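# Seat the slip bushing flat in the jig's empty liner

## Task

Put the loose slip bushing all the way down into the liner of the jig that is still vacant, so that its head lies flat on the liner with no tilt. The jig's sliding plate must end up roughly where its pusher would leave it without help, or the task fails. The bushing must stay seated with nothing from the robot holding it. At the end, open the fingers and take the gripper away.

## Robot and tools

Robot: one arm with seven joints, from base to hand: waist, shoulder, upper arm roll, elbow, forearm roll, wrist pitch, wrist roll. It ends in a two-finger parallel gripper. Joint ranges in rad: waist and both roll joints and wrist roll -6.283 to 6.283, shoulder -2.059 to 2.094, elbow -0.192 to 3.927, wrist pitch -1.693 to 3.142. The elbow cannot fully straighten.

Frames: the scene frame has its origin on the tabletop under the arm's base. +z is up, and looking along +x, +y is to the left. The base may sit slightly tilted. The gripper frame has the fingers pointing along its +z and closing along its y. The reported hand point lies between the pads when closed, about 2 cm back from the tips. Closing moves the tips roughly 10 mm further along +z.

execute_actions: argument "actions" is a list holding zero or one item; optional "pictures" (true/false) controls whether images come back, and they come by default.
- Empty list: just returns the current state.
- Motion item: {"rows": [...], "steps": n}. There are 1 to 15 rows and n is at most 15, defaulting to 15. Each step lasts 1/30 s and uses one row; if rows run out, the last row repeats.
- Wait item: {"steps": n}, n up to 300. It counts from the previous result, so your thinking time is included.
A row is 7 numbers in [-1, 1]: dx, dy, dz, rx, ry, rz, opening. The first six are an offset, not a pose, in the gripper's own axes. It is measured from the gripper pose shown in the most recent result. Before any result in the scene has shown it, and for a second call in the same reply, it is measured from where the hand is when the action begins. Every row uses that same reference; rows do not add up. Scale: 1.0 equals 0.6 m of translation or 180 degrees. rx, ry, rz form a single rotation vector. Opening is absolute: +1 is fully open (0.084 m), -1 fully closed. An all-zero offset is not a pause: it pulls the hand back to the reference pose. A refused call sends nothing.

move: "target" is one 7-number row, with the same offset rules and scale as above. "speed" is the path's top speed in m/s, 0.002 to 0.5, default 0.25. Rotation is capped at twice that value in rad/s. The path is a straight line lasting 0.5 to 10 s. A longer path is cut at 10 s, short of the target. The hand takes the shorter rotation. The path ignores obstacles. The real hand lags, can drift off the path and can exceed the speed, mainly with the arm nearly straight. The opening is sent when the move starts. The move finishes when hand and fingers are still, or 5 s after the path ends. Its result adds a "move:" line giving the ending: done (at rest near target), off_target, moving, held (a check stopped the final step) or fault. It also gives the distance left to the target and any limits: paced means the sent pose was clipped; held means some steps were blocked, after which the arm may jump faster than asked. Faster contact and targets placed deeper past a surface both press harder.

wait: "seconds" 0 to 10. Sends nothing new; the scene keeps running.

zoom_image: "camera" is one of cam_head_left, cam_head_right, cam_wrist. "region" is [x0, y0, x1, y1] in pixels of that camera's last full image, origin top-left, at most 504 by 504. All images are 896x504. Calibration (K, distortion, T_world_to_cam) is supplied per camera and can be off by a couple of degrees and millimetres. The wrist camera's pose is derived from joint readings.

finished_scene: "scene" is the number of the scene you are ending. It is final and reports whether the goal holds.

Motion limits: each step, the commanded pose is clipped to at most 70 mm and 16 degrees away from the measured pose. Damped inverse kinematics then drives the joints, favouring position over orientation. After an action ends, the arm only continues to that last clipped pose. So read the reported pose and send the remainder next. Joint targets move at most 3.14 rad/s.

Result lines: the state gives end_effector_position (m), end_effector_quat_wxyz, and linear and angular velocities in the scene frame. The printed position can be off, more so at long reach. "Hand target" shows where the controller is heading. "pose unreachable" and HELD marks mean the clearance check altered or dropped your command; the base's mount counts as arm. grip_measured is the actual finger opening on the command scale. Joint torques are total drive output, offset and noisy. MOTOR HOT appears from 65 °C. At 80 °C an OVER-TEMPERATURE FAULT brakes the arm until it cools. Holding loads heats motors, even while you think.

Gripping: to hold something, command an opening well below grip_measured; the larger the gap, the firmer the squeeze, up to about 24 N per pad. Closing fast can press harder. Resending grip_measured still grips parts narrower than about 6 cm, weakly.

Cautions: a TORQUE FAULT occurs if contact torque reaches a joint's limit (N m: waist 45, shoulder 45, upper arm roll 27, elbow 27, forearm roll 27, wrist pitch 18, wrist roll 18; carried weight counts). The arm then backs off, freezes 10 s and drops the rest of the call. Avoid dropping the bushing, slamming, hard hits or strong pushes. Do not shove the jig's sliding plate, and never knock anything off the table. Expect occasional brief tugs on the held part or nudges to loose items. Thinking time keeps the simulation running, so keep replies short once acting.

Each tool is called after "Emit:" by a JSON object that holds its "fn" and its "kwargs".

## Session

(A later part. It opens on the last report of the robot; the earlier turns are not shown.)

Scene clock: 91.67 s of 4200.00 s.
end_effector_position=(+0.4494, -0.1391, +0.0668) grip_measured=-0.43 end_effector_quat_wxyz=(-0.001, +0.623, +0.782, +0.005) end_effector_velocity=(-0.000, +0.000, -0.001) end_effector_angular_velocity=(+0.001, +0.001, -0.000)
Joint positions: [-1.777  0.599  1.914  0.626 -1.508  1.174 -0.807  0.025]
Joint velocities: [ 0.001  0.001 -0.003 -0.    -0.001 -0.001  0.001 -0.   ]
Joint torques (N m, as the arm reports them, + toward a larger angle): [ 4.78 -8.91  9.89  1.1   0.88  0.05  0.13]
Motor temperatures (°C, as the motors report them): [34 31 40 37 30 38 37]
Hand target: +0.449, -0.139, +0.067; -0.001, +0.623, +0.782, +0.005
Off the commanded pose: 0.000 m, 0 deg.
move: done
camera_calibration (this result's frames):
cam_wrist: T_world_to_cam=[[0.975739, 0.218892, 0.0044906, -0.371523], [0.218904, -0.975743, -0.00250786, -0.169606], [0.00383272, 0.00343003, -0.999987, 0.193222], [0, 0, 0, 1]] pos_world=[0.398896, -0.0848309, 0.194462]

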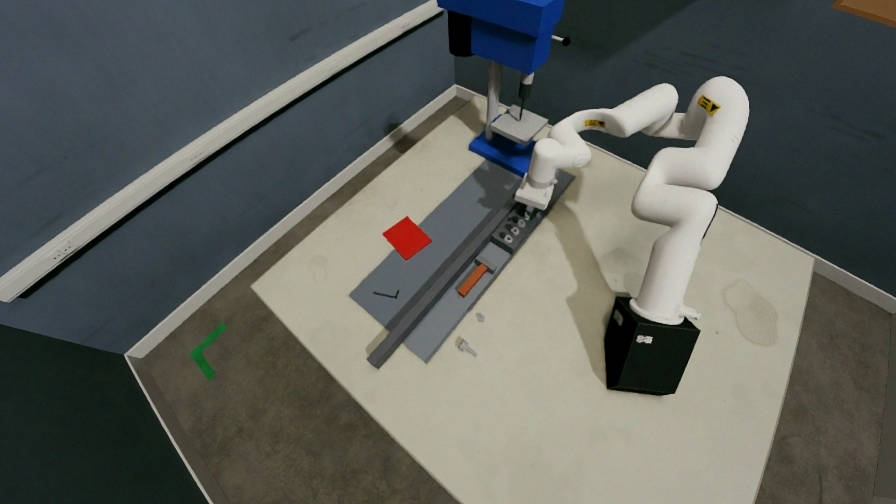

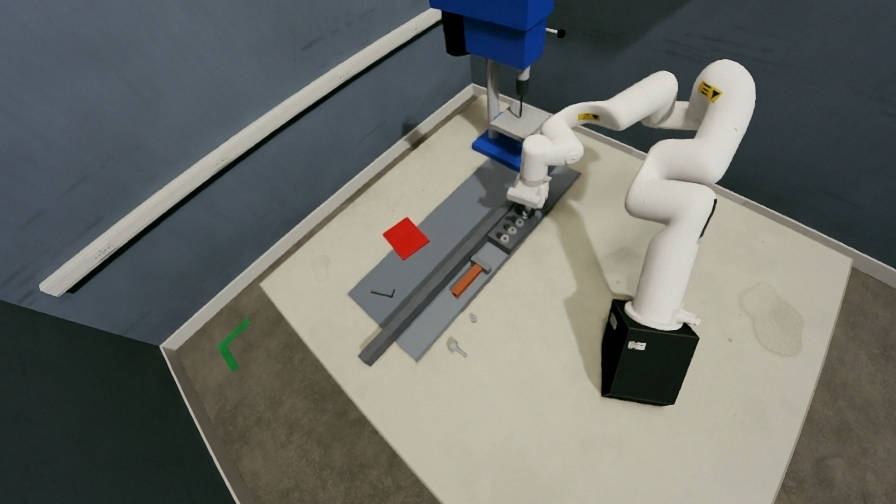

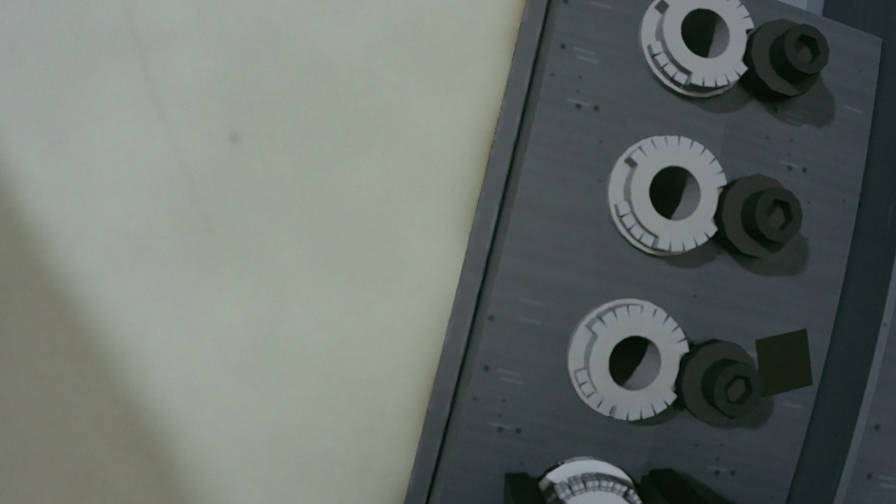

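Emit:
{"fn": "move", "kwargs": {"target": [0,0,0.003,0,0,0,-0.65], "speed": 0.01}}

Emit:
{"fn": "move", "kwargs": {"target": [0,0,0,0,0,0,-0.25]}}

Emit:
{"fn": "move", "kwargs": {"target": [0,0,-0.04,0,0,0,-0.25], "speed": 0.05}}

Emit:
{"fn": "move", "kwargs": {"target": [0,0,0,0,0,0,-1]}}

Scene clock: 92.90 s of 4200.00 s.
end_effector_position=(+0.4494, -0.1391, +0.0650) grip_measured=-0.43 end_effector_quat_wxyz=(-0.001, +0.623, +0.782, +0.005) end_effector_velocity=(-0.000, -0.001, -0.001) end_effector_angular_velocity=(-0.002, +0.002, -0.001)
Joint positions: [-1.773  0.596  1.906  0.627 -1.512  1.169 -0.806  0.025]
Joint velocities: [ 0.    -0.001 -0.004  0.001 -0.002 -0.001  0.    -0.   ]
Joint torques (N m, as the arm reports them, + toward a larger angle): [ 4.92 -8.96  9.99  1.05  0.99 -0.12  0.16]
Motor temperatures (°C, as the motors report them): [34 31 40 37 30 38 37]
Hand target: +0.449, -0.139, +0.065; -0.001, +0.623, +0.782, +0.005
Off the commanded pose: 0.000 m, 0 deg.
move: done
camera_calibration (this result's frames):
cam_wrist: T_world_to_cam=[[0.975733, 0.218916, 0.00450525, -0.371531], [0.218929, -0.975738, -0.00246845, -0.169609], [0.00385556, 0.00339488, -0.999987, 0.19144], [0, 0, 0, 1]] pos_world=[0.398909, -0.0848102, 0.192693]

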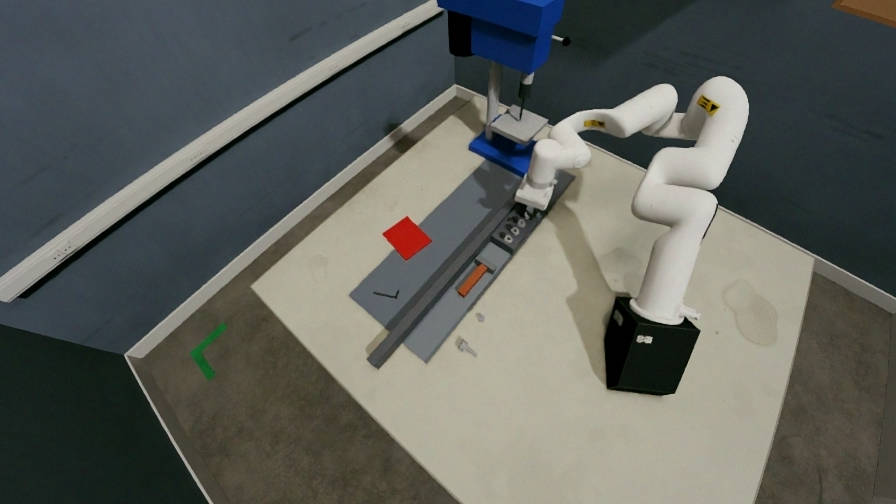

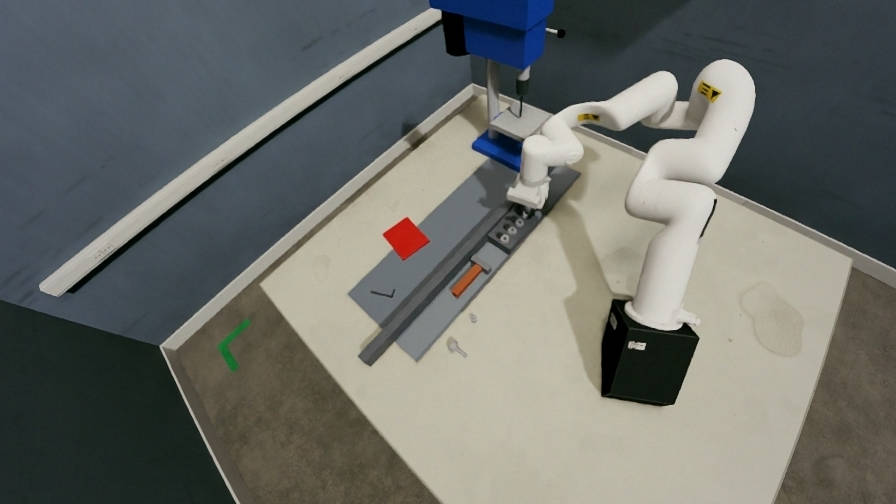

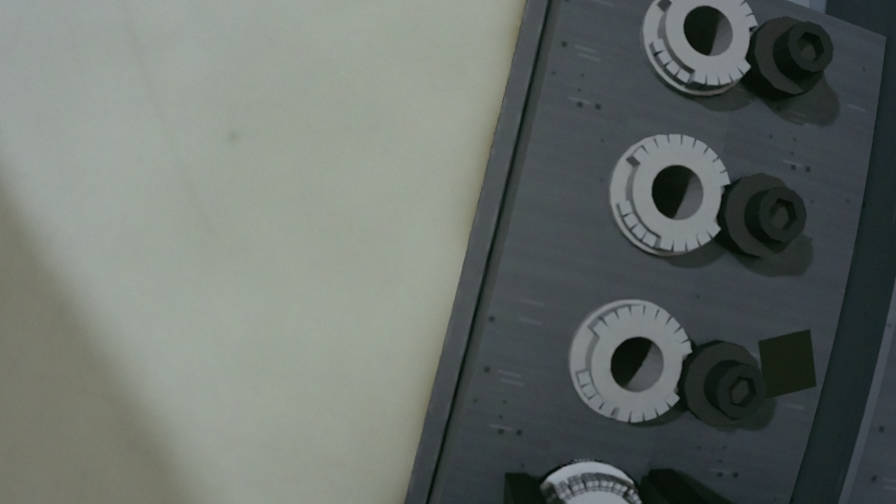

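Scene clock: 93.40 s of 4200.00 s.
end_effector_position=(+0.4491, -0.1392, +0.0647) grip_measured=-0.27 end_effector_quat_wxyz=(-0.001, +0.623, +0.782, +0.004) end_effector_velocity=(+0.002, +0.001, +0.002) end_effector_angular_velocity=(+0.002, -0.007, +0.001)
Joint positions: [-1.773  0.597  1.905  0.626 -1.512  1.171 -0.806  0.032]
Joint velocities: [ 0.002 -0.     0.003  0.002 -0.001 -0.002 -0.    -0.   ]
Joint torques (N m, as the arm reports them, + toward a larger angle): [ 7.42 -8.32 12.74  3.1   0.16 -1.78  0.13]
Motor temperatures (°C, as the motors report them): [34 31 40 37 30 38 37]
Hand target: +0.449, -0.139, +0.065; -0.001, +0.623, +0.782, +0.005
Off the commanded pose: 0.000 m, 0 deg.
move: done
camera_calibration (this result's frames):
cam_wrist: T_world_to_cam=[[0.975771, 0.218765, 0.00348622, -0.371148], [0.218774, -0.975773, -0.00229409, -0.169645], [0.00289989, 0.0030012, -0.999991, 0.191556], [0, 0, 0, 1]] pos_world=[0.398714, -0.0849155, 0.192459]

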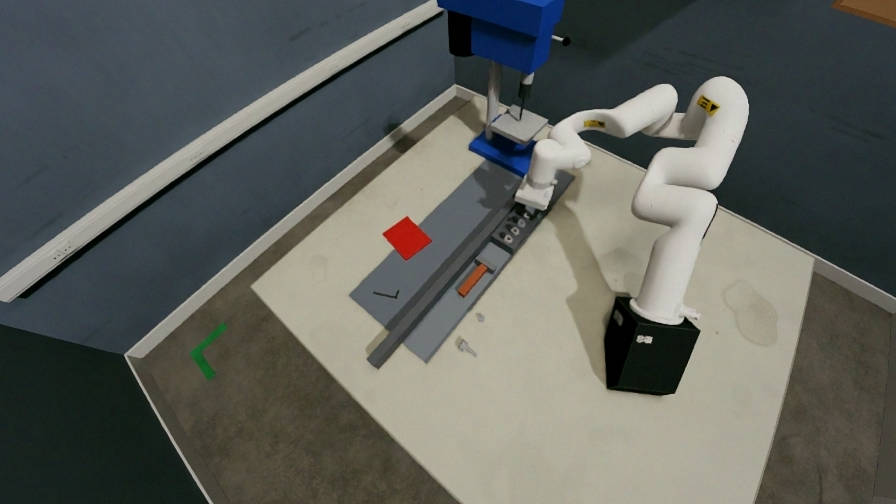

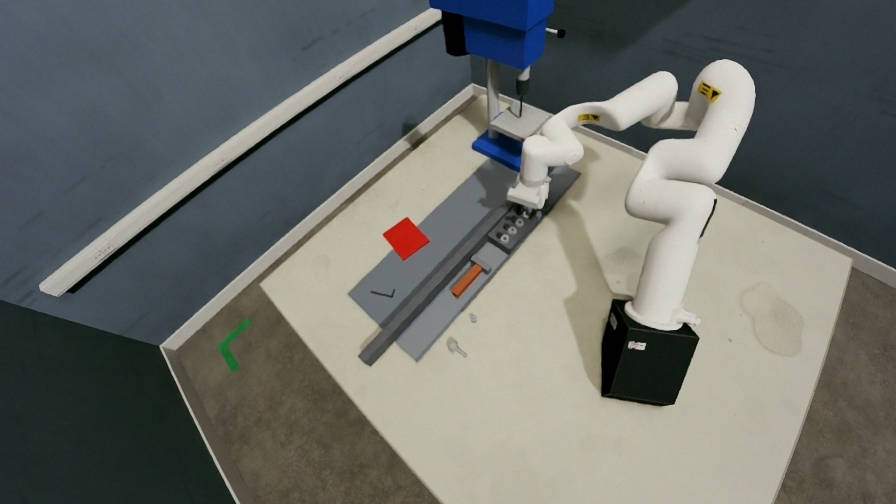

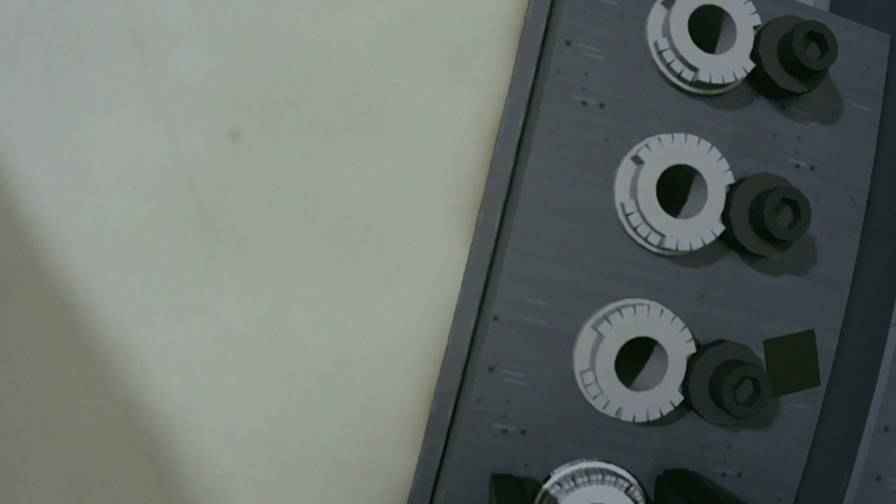

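Scene clock: 94.20 s of 4200.00 s.
end_effector_position=(+0.4488, -0.1394, +0.0886) grip_measured=-0.27 end_effector_quat_wxyz=(-0.001, +0.623, +0.782, +0.004) end_effector_velocity=(+0.000, -0.000, +0.001) end_effector_angular_velocity=(+0.000, -0.000, -0.001)
Joint positions: [-1.811  0.631  2.011  0.615 -1.458  1.235 -0.823  0.032]
Joint velocities: [-0.001  0.003  0.003 -0.     0.001  0.003 -0.001 -0.   ]
Joint torques (N m, as the arm reports them, + toward a larger angle): [ 7.17 -7.59 13.15  3.86  0.11 -1.85  0.21]
Motor temperatures (°C, as the motors report them): [34 31 40 37 30 38 37]
Hand target: +0.449, -0.139, +0.089; -0.001, +0.623, +0.782, +0.004
Off the commanded pose: 0.000 m, 0 deg.
move: done
camera_calibration (this result's frames):
cam_wrist: T_world_to_cam=[[0.975745, 0.218887, 0.0031371, -0.370878], [0.218894, -0.975746, -0.00229264, -0.169784], [0.00255918, 0.00292372, -0.999992, 0.215511], [0, 0, 0, 1]] pos_world=[0.398496, -0.0851155, 0.216284]

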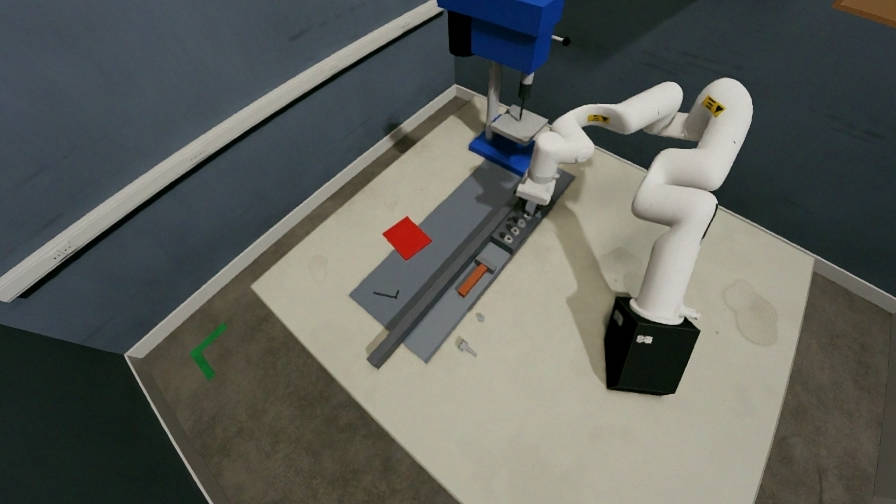

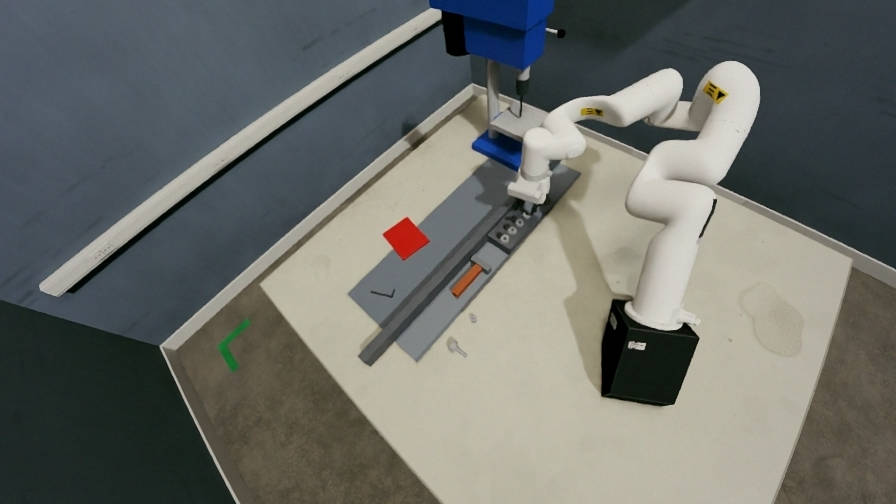

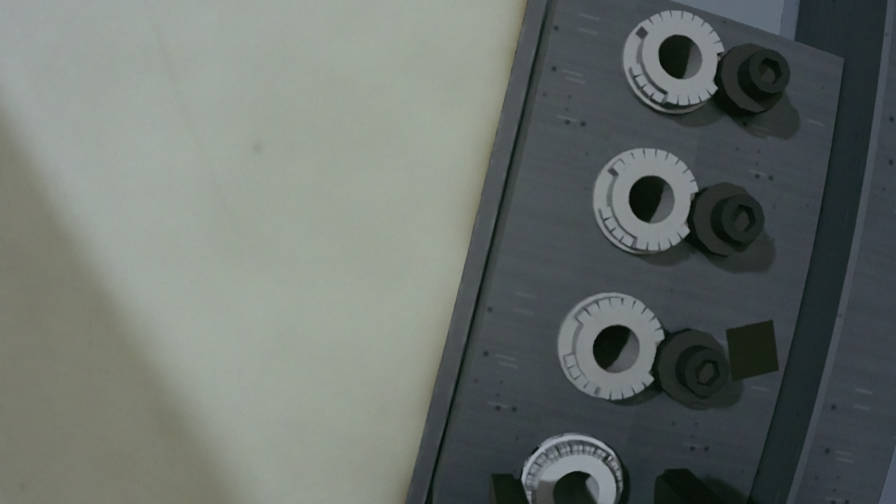

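Scene clock: 94.70 s of 4200.00 s.
end_effector_position=(+0.4488, -0.1394, +0.0885) grip_measured=-1.00 end_effector_quat_wxyz=(-0.001, +0.623, +0.782, +0.004) end_effector_velocity=(-0.000, +0.000, +0.000) end_effector_angular_velocity=(-0.000, +0.000, +0.002)
Joint positions: [-1.811  0.631  2.011  0.615 -1.458  1.235 -0.823  0.   ]
Joint velocities: [ 0.    -0.001  0.    -0.001  0.    -0.    -0.     0.   ]
Joint torques (N m, as the arm reports them, + toward a larger angle): [ 7.36 -7.56 13.16  3.87  0.29 -1.86  0.2 ]
Motor temperatures (°C, as the motors report them): [34 31 40 37 30 38 37]
Hand target: +0.449, -0.139, +0.089; -0.001, +0.623, +0.782, +0.004
Off the commanded pose: 0.000 m, 0 deg.
move: done
camera_calibration (this result's frames):
cam_wrist: T_world_to_cam=[[0.975745, 0.218889, 0.00312864, -0.370874], [0.218897, -0.975745, -0.00228906, -0.169785], [0.0025517, 0.00291839, -0.999992, 0.21551], [0, 0, 0, 1]] pos_world=[0.398494, -0.0851156, 0.21628]

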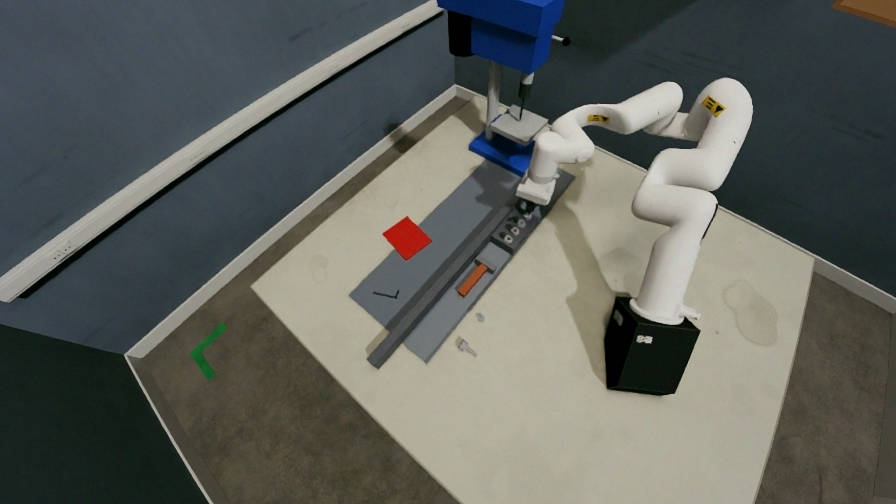

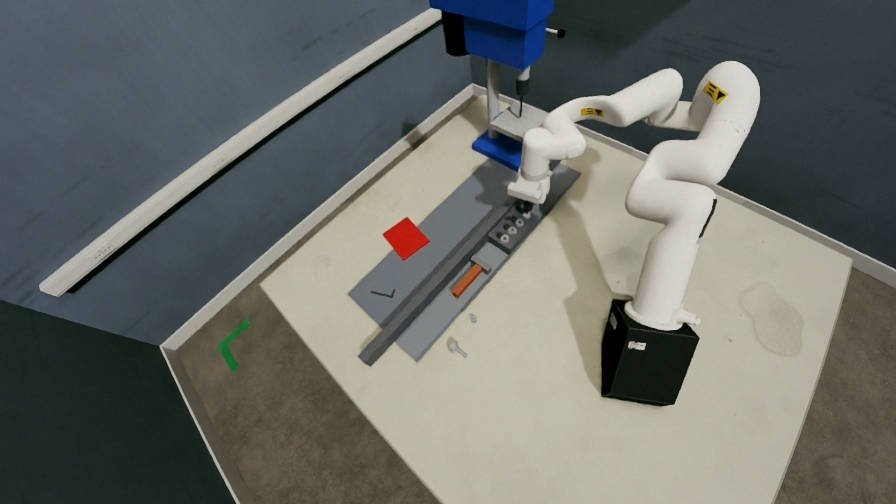

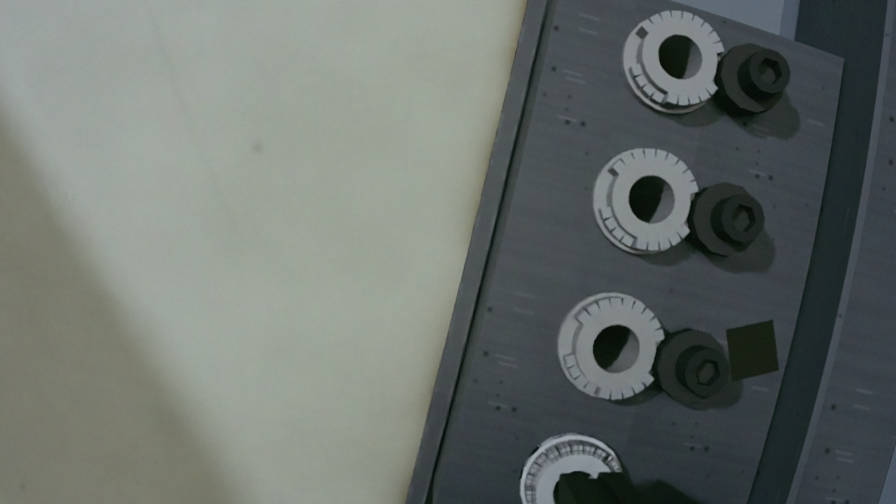

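Emit:
{"fn": "move", "kwargs": {"target": [0,0,0.033,0,0,0,-1], "speed": 0.02}}

Emit:
{"fn": "move", "kwargs": {"target": [0,0,-0.08,0,0,0,-1], "speed": 0.1}}

Emit:
{"fn": "zoom_image", "kwargs": {"camera": "cam_wrist", "region": [450,250,800,504]}}

Scene clock: 96.60 s of 4200.00 s.
end_effector_position=(+0.4496, -0.1389, +0.0696) grip_measured=-1.00 end_effector_quat_wxyz=(-0.000, +0.622, +0.783, +0.005) end_effector_velocity=(+0.001, +0.001, -0.001) end_effector_angular_velocity=(+0.001, -0.002, -0.001)
Joint positions: [-1.781  0.603  1.926  0.624 -1.503  1.182 -0.809  0.   ]
Joint velocities: [ 0.003 -0.003 -0.005  0.002 -0.002 -0.005  0.001  0.   ]
Joint torques (N m, as the arm reports them, + toward a larger angle): [ 6.26 -8.22 11.1   3.12 -0.13 -1.85  0.22]
Motor temperatures (°C, as the motors report them): [34 31 41 37 30 38 37]
Hand target: +0.449, -0.139, +0.069; -0.001, +0.623, +0.782, +0.004
Off the commanded pose: 0.001 m, 0 deg.
move: done
camera_calibration (this result's frames):
cam_wrist: T_world_to_cam=[[0.975593, 0.219521, 0.0052788, -0.371653], [0.219535, -0.975602, -0.00228601, -0.169706], [0.00464818, 0.0033891, -0.999983, 0.195707], [0, 0, 0, 1]] pos_world=[0.398929, -0.0846433, 0.197278]

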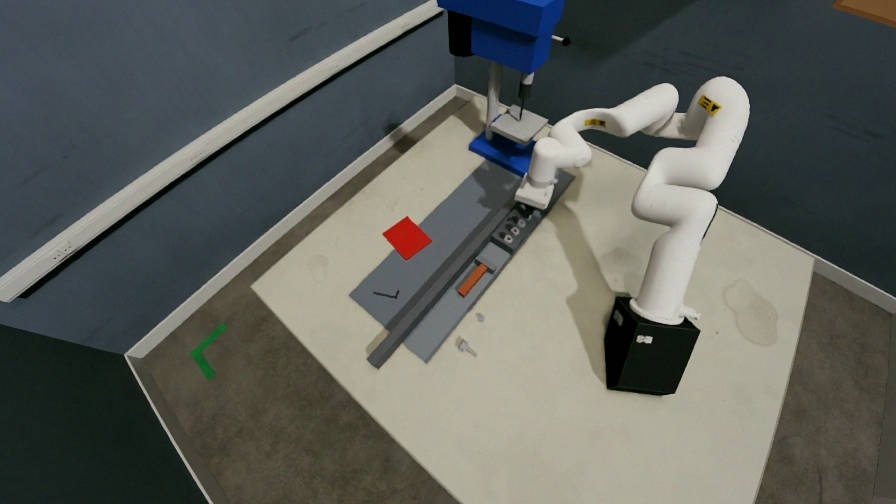

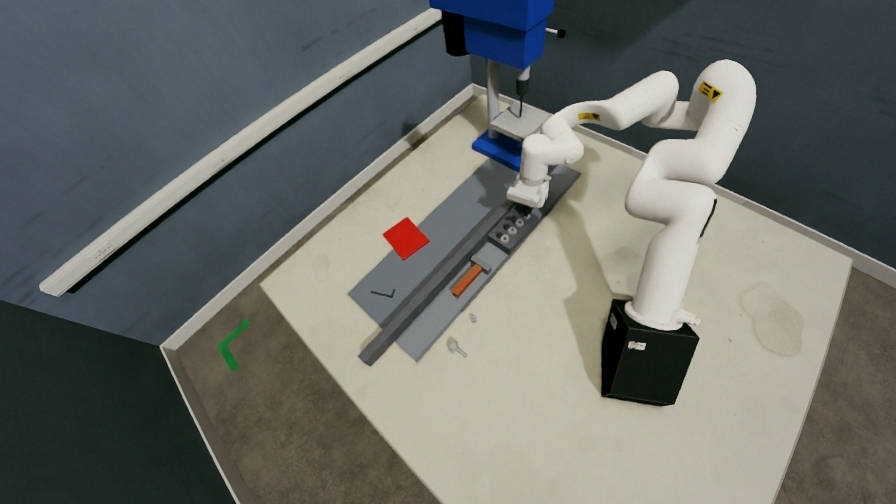

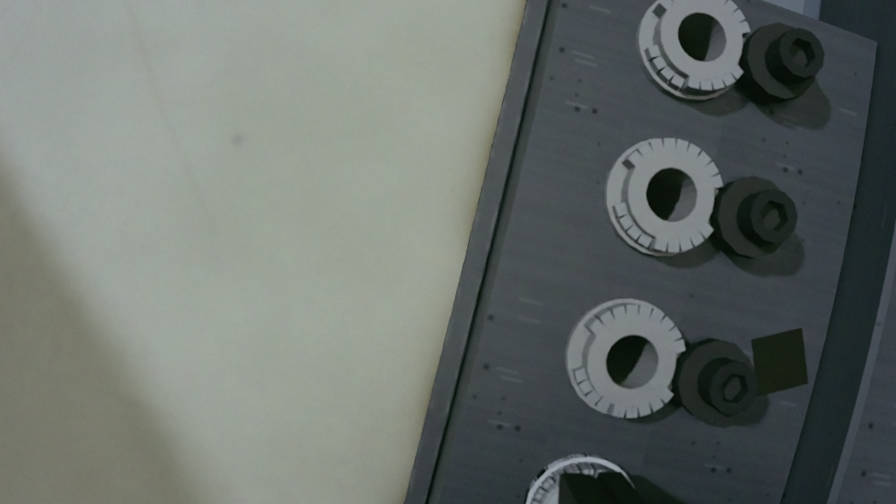

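Scene clock: 97.47 s of 4200.00 s.
end_effector_position=(+0.4490, -0.1393, +0.1173) grip_measured=-1.00 end_effector_quat_wxyz=(-0.001, +0.622, +0.783, +0.005) end_effector_velocity=(+0.000, +0.000, +0.001) end_effector_angular_velocity=(-0.000, -0.002, +0.002)
Joint positions: [-1.834  0.667  2.121  0.611 -1.394  1.31  -0.839  0.   ]
Joint velocities: [ 0.001  0.002  0.004 -0.001  0.001  0.004 -0.     0.   ]
Joint torques (N m, as the arm reports them, + toward a larger angle): [ 7.17 -7.29 13.31  4.88  0.12 -1.87  0.16]
Motor temperatures (°C, as the motors report them): [34 31 41 37 30 38 37]
Hand target: +0.449, -0.139, +0.118; -0.001, +0.622, +0.783, +0.005
Off the commanded pose: 0.000 m, 0 deg.
move: done
camera_calibration (this result's frames):
cam_wrist: T_world_to_cam=[[0.975536, 0.219789, 0.00463401, -0.371121], [0.219801, -0.975542, -0.00225399, -0.169998], [0.00402527, 0.00321741, -0.999987, 0.243634], [0, 0, 0, 1]] pos_world=[0.398427, -0.0850558, 0.244967]

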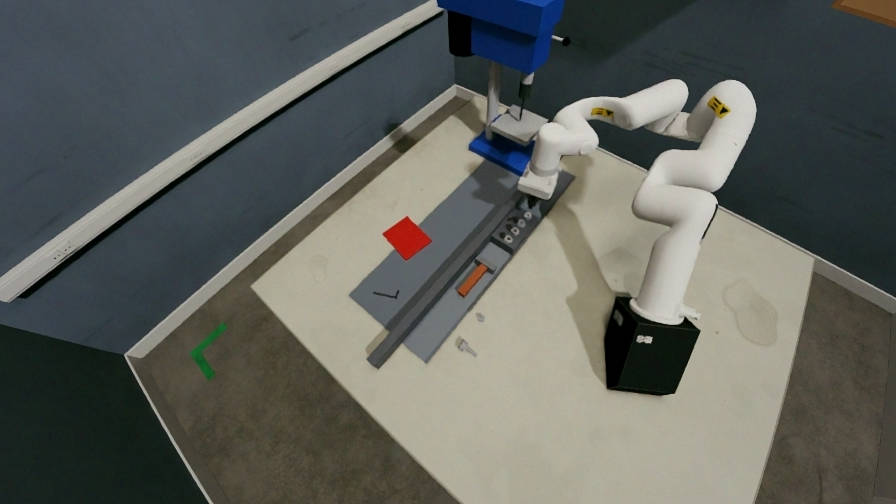

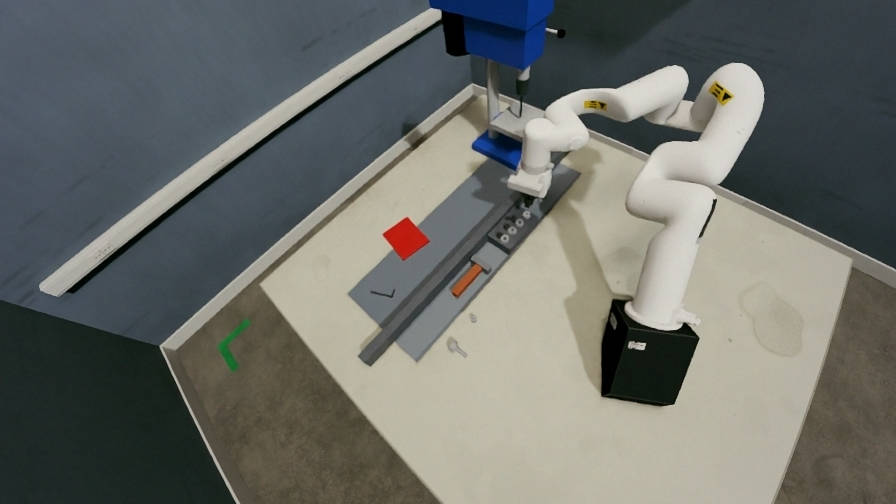

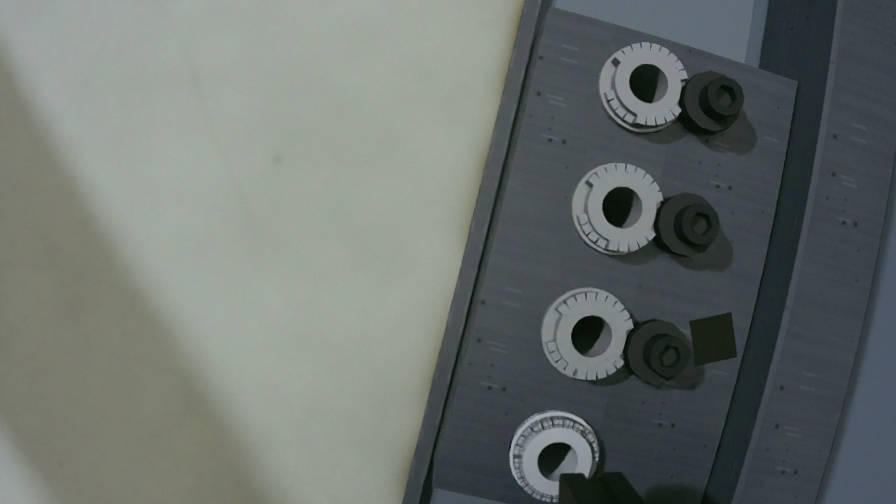

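Region (450, 250, 800, 504) of cam_wrist's 896x504 image, scaled by 1.440, with more detail than that image has; it fills the top 366 rows of this view, and the rest is white.

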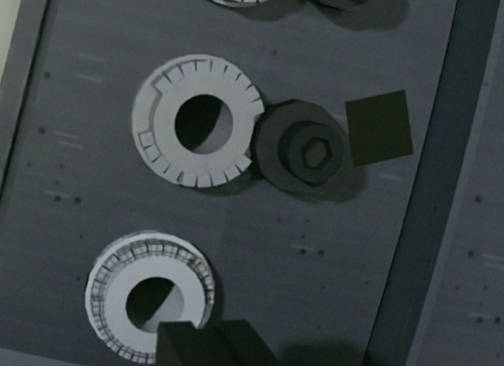

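Emit:
{"fn": "move", "kwargs": {"target": [0,0,0.074,0,0,0,-1], "speed": 0.06}}

Emit:
{"fn": "move", "kwargs": {"target": [0,0,0.012,0,0,0,-1], "speed": 0.006}}

Scene clock: 99.27 s of 4200.00 s.
end_effector_position=(+0.4495, -0.1389, +0.0731) grip_measured=-1.00 end_effector_quat_wxyz=(-0.001, +0.622, +0.783, +0.005) end_effector_velocity=(+0.000, -0.000, -0.001) end_effector_angular_velocity=(+0.001, +0.000, -0.002)
Joint positions: [-1.788  0.607  1.943  0.622 -1.494  1.19  -0.812  0.   ]
Joint velocities: [ 0.001 -0.002 -0.005  0.002 -0.001 -0.003  0.001  0.   ]
Joint torques (N m, as the arm reports them, + toward a larger angle): [ 7.46 -8.01 13.1   3.38  0.09 -1.84  0.24]
Motor temperatures (°C, as the motors report them): [34 31 41 37 30 38 37]
Hand target: +0.449, -0.139, +0.073; -0.001, +0.622, +0.783, +0.005
Off the commanded pose: 0.000 m, 0 deg.
move: done
camera_calibration (this result's frames):
cam_wrist: T_world_to_cam=[[0.975583, 0.219571, 0.00507253, -0.371535], [0.219584, -0.975591, -0.00227904, -0.169737], [0.00444831, 0.00333724, -0.999985, 0.199302], [0, 0, 0, 1]] pos_world=[0.398848, -0.0846803, 0.200796]

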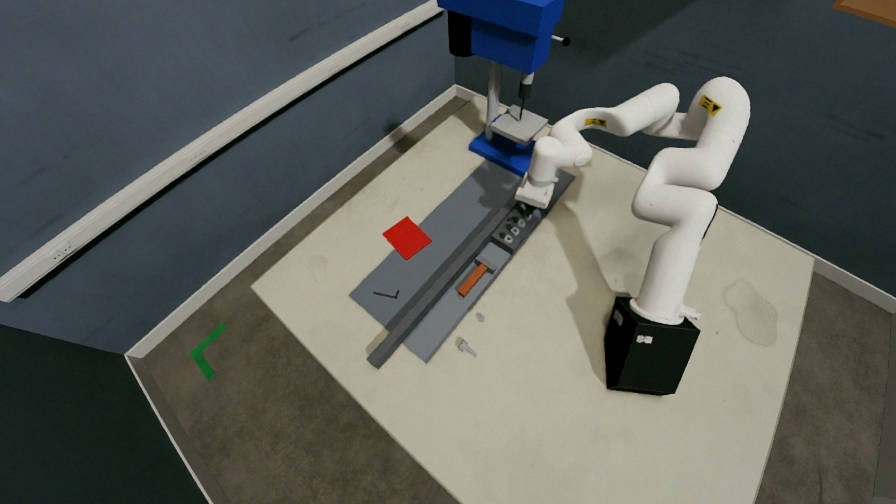

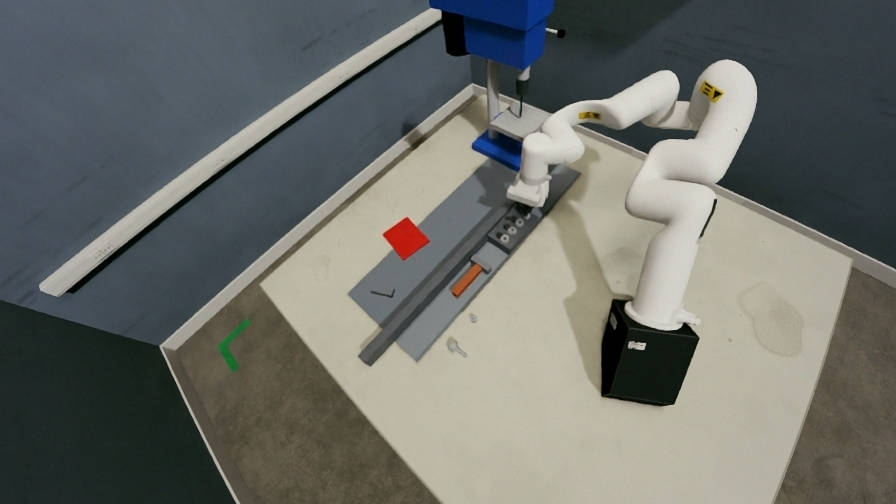

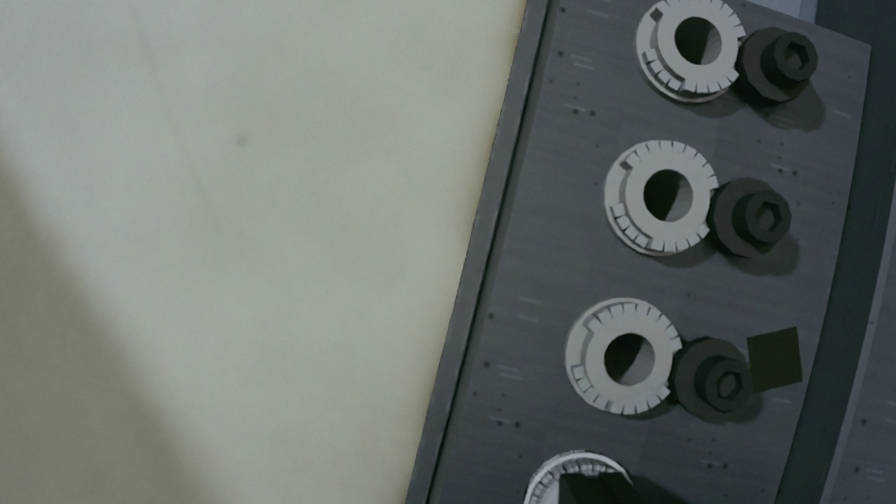

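Scene clock: 100.70 s of 4200.00 s.
end_effector_position=(+0.4514, -0.1375, +0.0684) grip_measured=-1.00 end_effector_quat_wxyz=(+0.002, +0.621, +0.783, +0.008) end_effector_velocity=(-0.001, -0.000, -0.000) end_effector_angular_velocity=(-0.003, -0.001, +0.002)
Joint positions: [-1.775  0.596  1.917  0.626 -1.509  1.169 -0.807  0.   ]
Joint velocities: [-0.006 -0.006  0.003 -0.003 -0.001 -0.005  0.     0.   ]
Joint torques (N m, as the arm reports them, + toward a larger angle): [ 1.49 -9.95  1.3   2.09 -1.32 -1.13  0.21]
Motor temperatures (°C, as the motors report them): [34 31 41 37 30 38 37]
Hand target: +0.450, -0.139, +0.066; -0.001, +0.622, +0.783, +0.005
Off the commanded pose: 0.003 m, 0 deg.
move: done
camera_calibration (this result's frames):
cam_wrist: T_world_to_cam=[[0.974977, 0.221995, 0.0117783, -0.373573], [0.222037, -0.975035, -0.00237136, -0.169774], [0.0109578, 0.00492724, -0.999928, 0.191874], [0, 0, 0, 1]] pos_world=[0.399819, -0.0835495, 0.195858]

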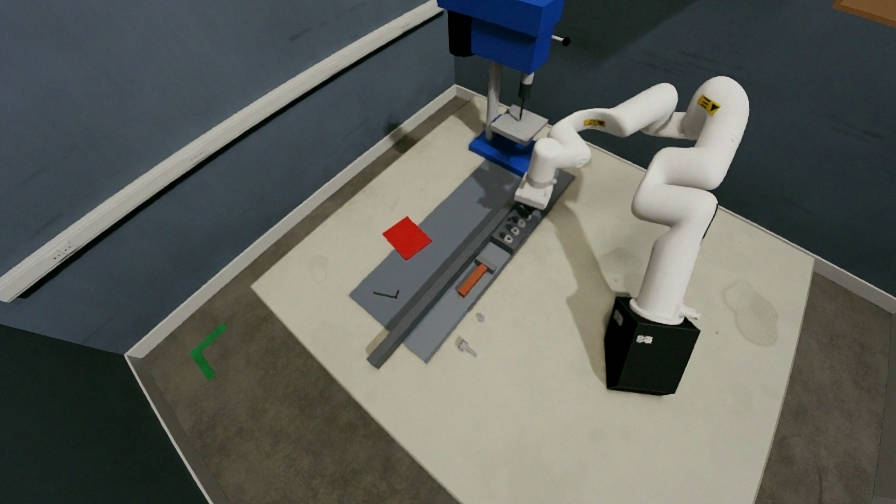

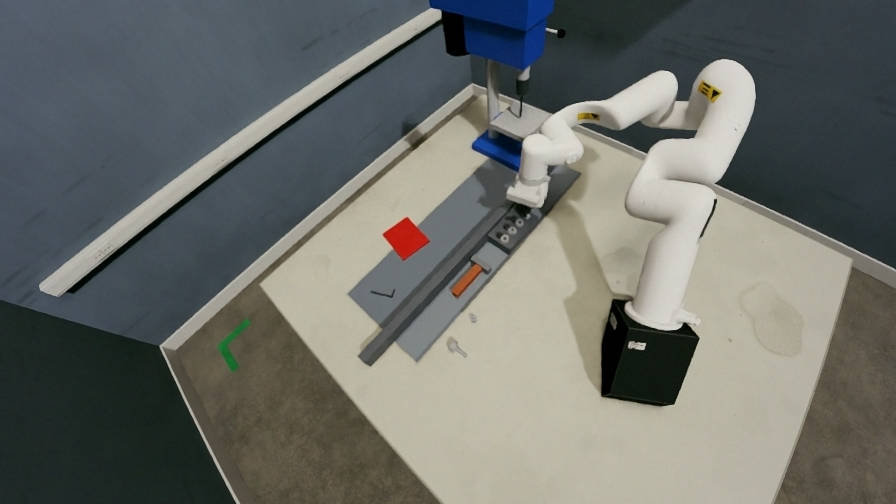

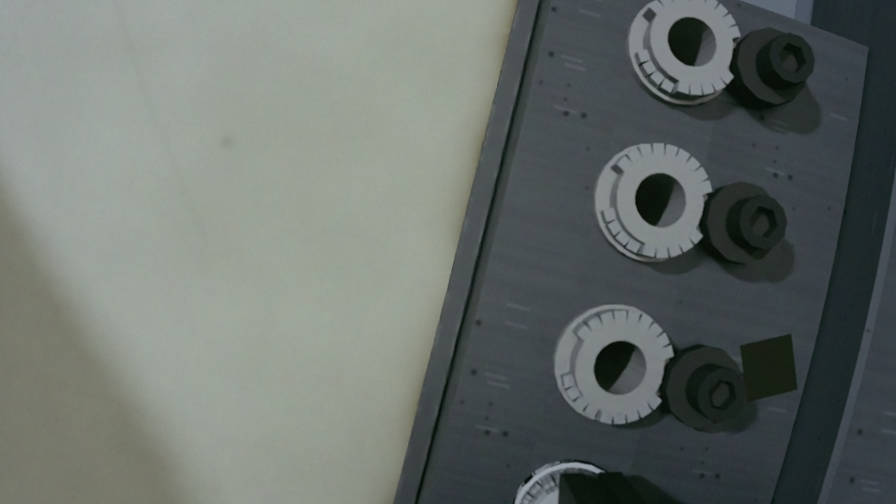

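Firm stop at the seated height. Retreat.

Emit:
{"fn": "move", "kwargs": {"target": [0,0,-0.2,0,0,0,-1], "speed": 0.15}}

Emit:
{"fn": "zoom_image", "kwargs": {"camera": "cam_head_left", "region": [470,170,600,280]}}

Scene clock: 102.30 s of 4200.00 s.
end_effector_position=(+0.4494, -0.1387, +0.1879) grip_measured=-1.00 end_effector_quat_wxyz=(+0.001, +0.621, +0.784, +0.007) end_effector_velocity=(+0.000, +0.000, +0.002) end_effector_angular_velocity=(-0.000, -0.002, +0.001)
Joint positions: [-1.836  0.718  2.345  0.643 -1.237  1.478 -0.863  0.   ]
Joint velocities: [ 0.001  0.001  0.006  0.     0.002  0.004 -0.     0.   ]
Joint torques (N m, as the arm reports them, + toward a larger angle): [ 7.11 -7.31 13.43  7.11  0.12 -1.74  0.2 ]
Motor temperatures (°C, as the motors report them): [34 31 41 37 30 38 37]
Hand target: +0.450, -0.139, +0.188; +0.002, +0.621, +0.784, +0.008
Off the commanded pose: 0.001 m, 0 deg.
move: done
camera_calibration (this result's frames):
cam_wrist: T_world_to_cam=[[0.974832, 0.222682, 0.0107273, -0.372435], [0.222718, -0.97488, -0.00220725, -0.170537], [0.00996629, 0.00454085, -0.99994, 0.311699], [0, 0, 0, 1]] pos_world=[0.397937, -0.0847341, 0.315299]

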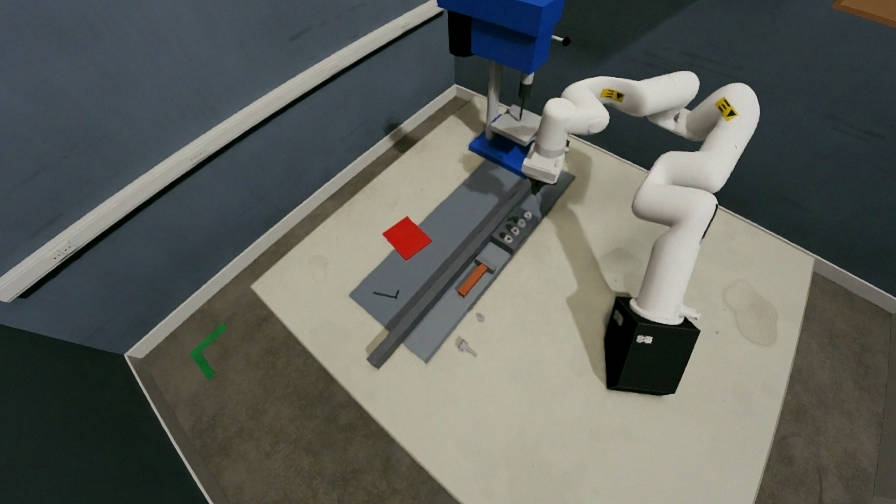

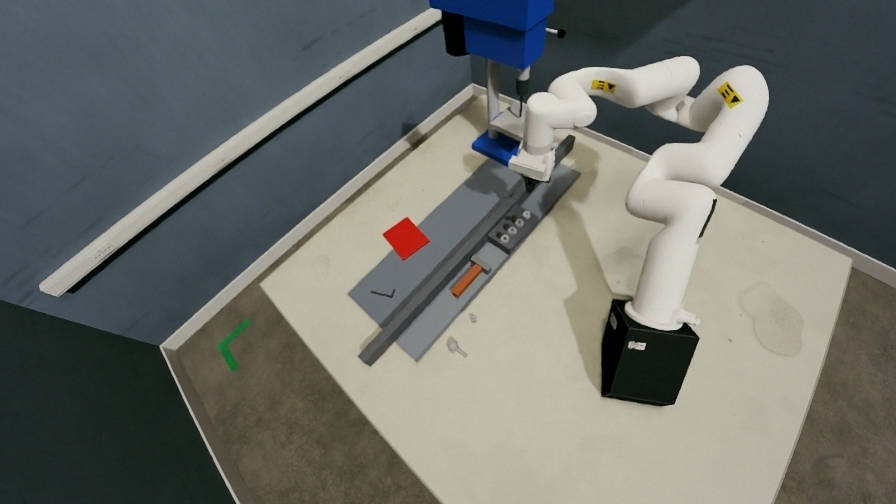

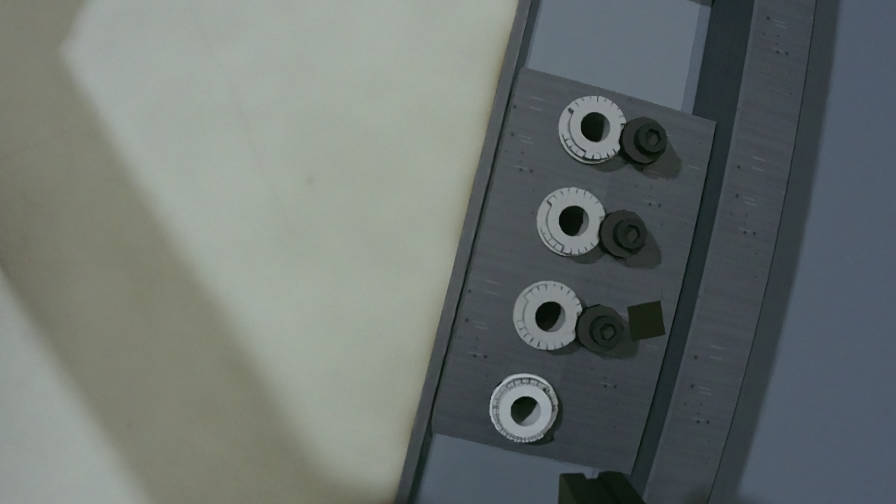

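Region (470, 170, 600, 280) of cam_head_left's 896x504 image, scaled by 3.877, with more detail than that image has; it fills the top 426 rows of this view, and the rest is white.

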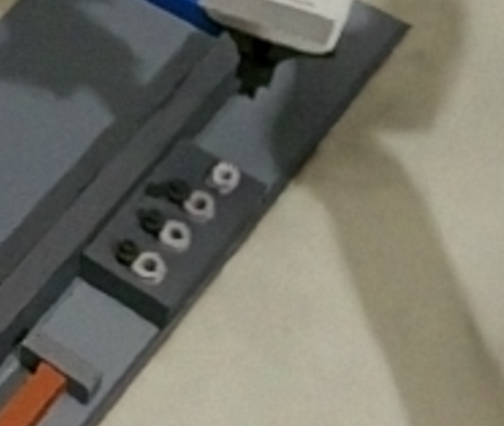

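Emit:
{"fn": "finished_scene", "kwargs": {"scene": 1}}

The scene is finished: the task was done.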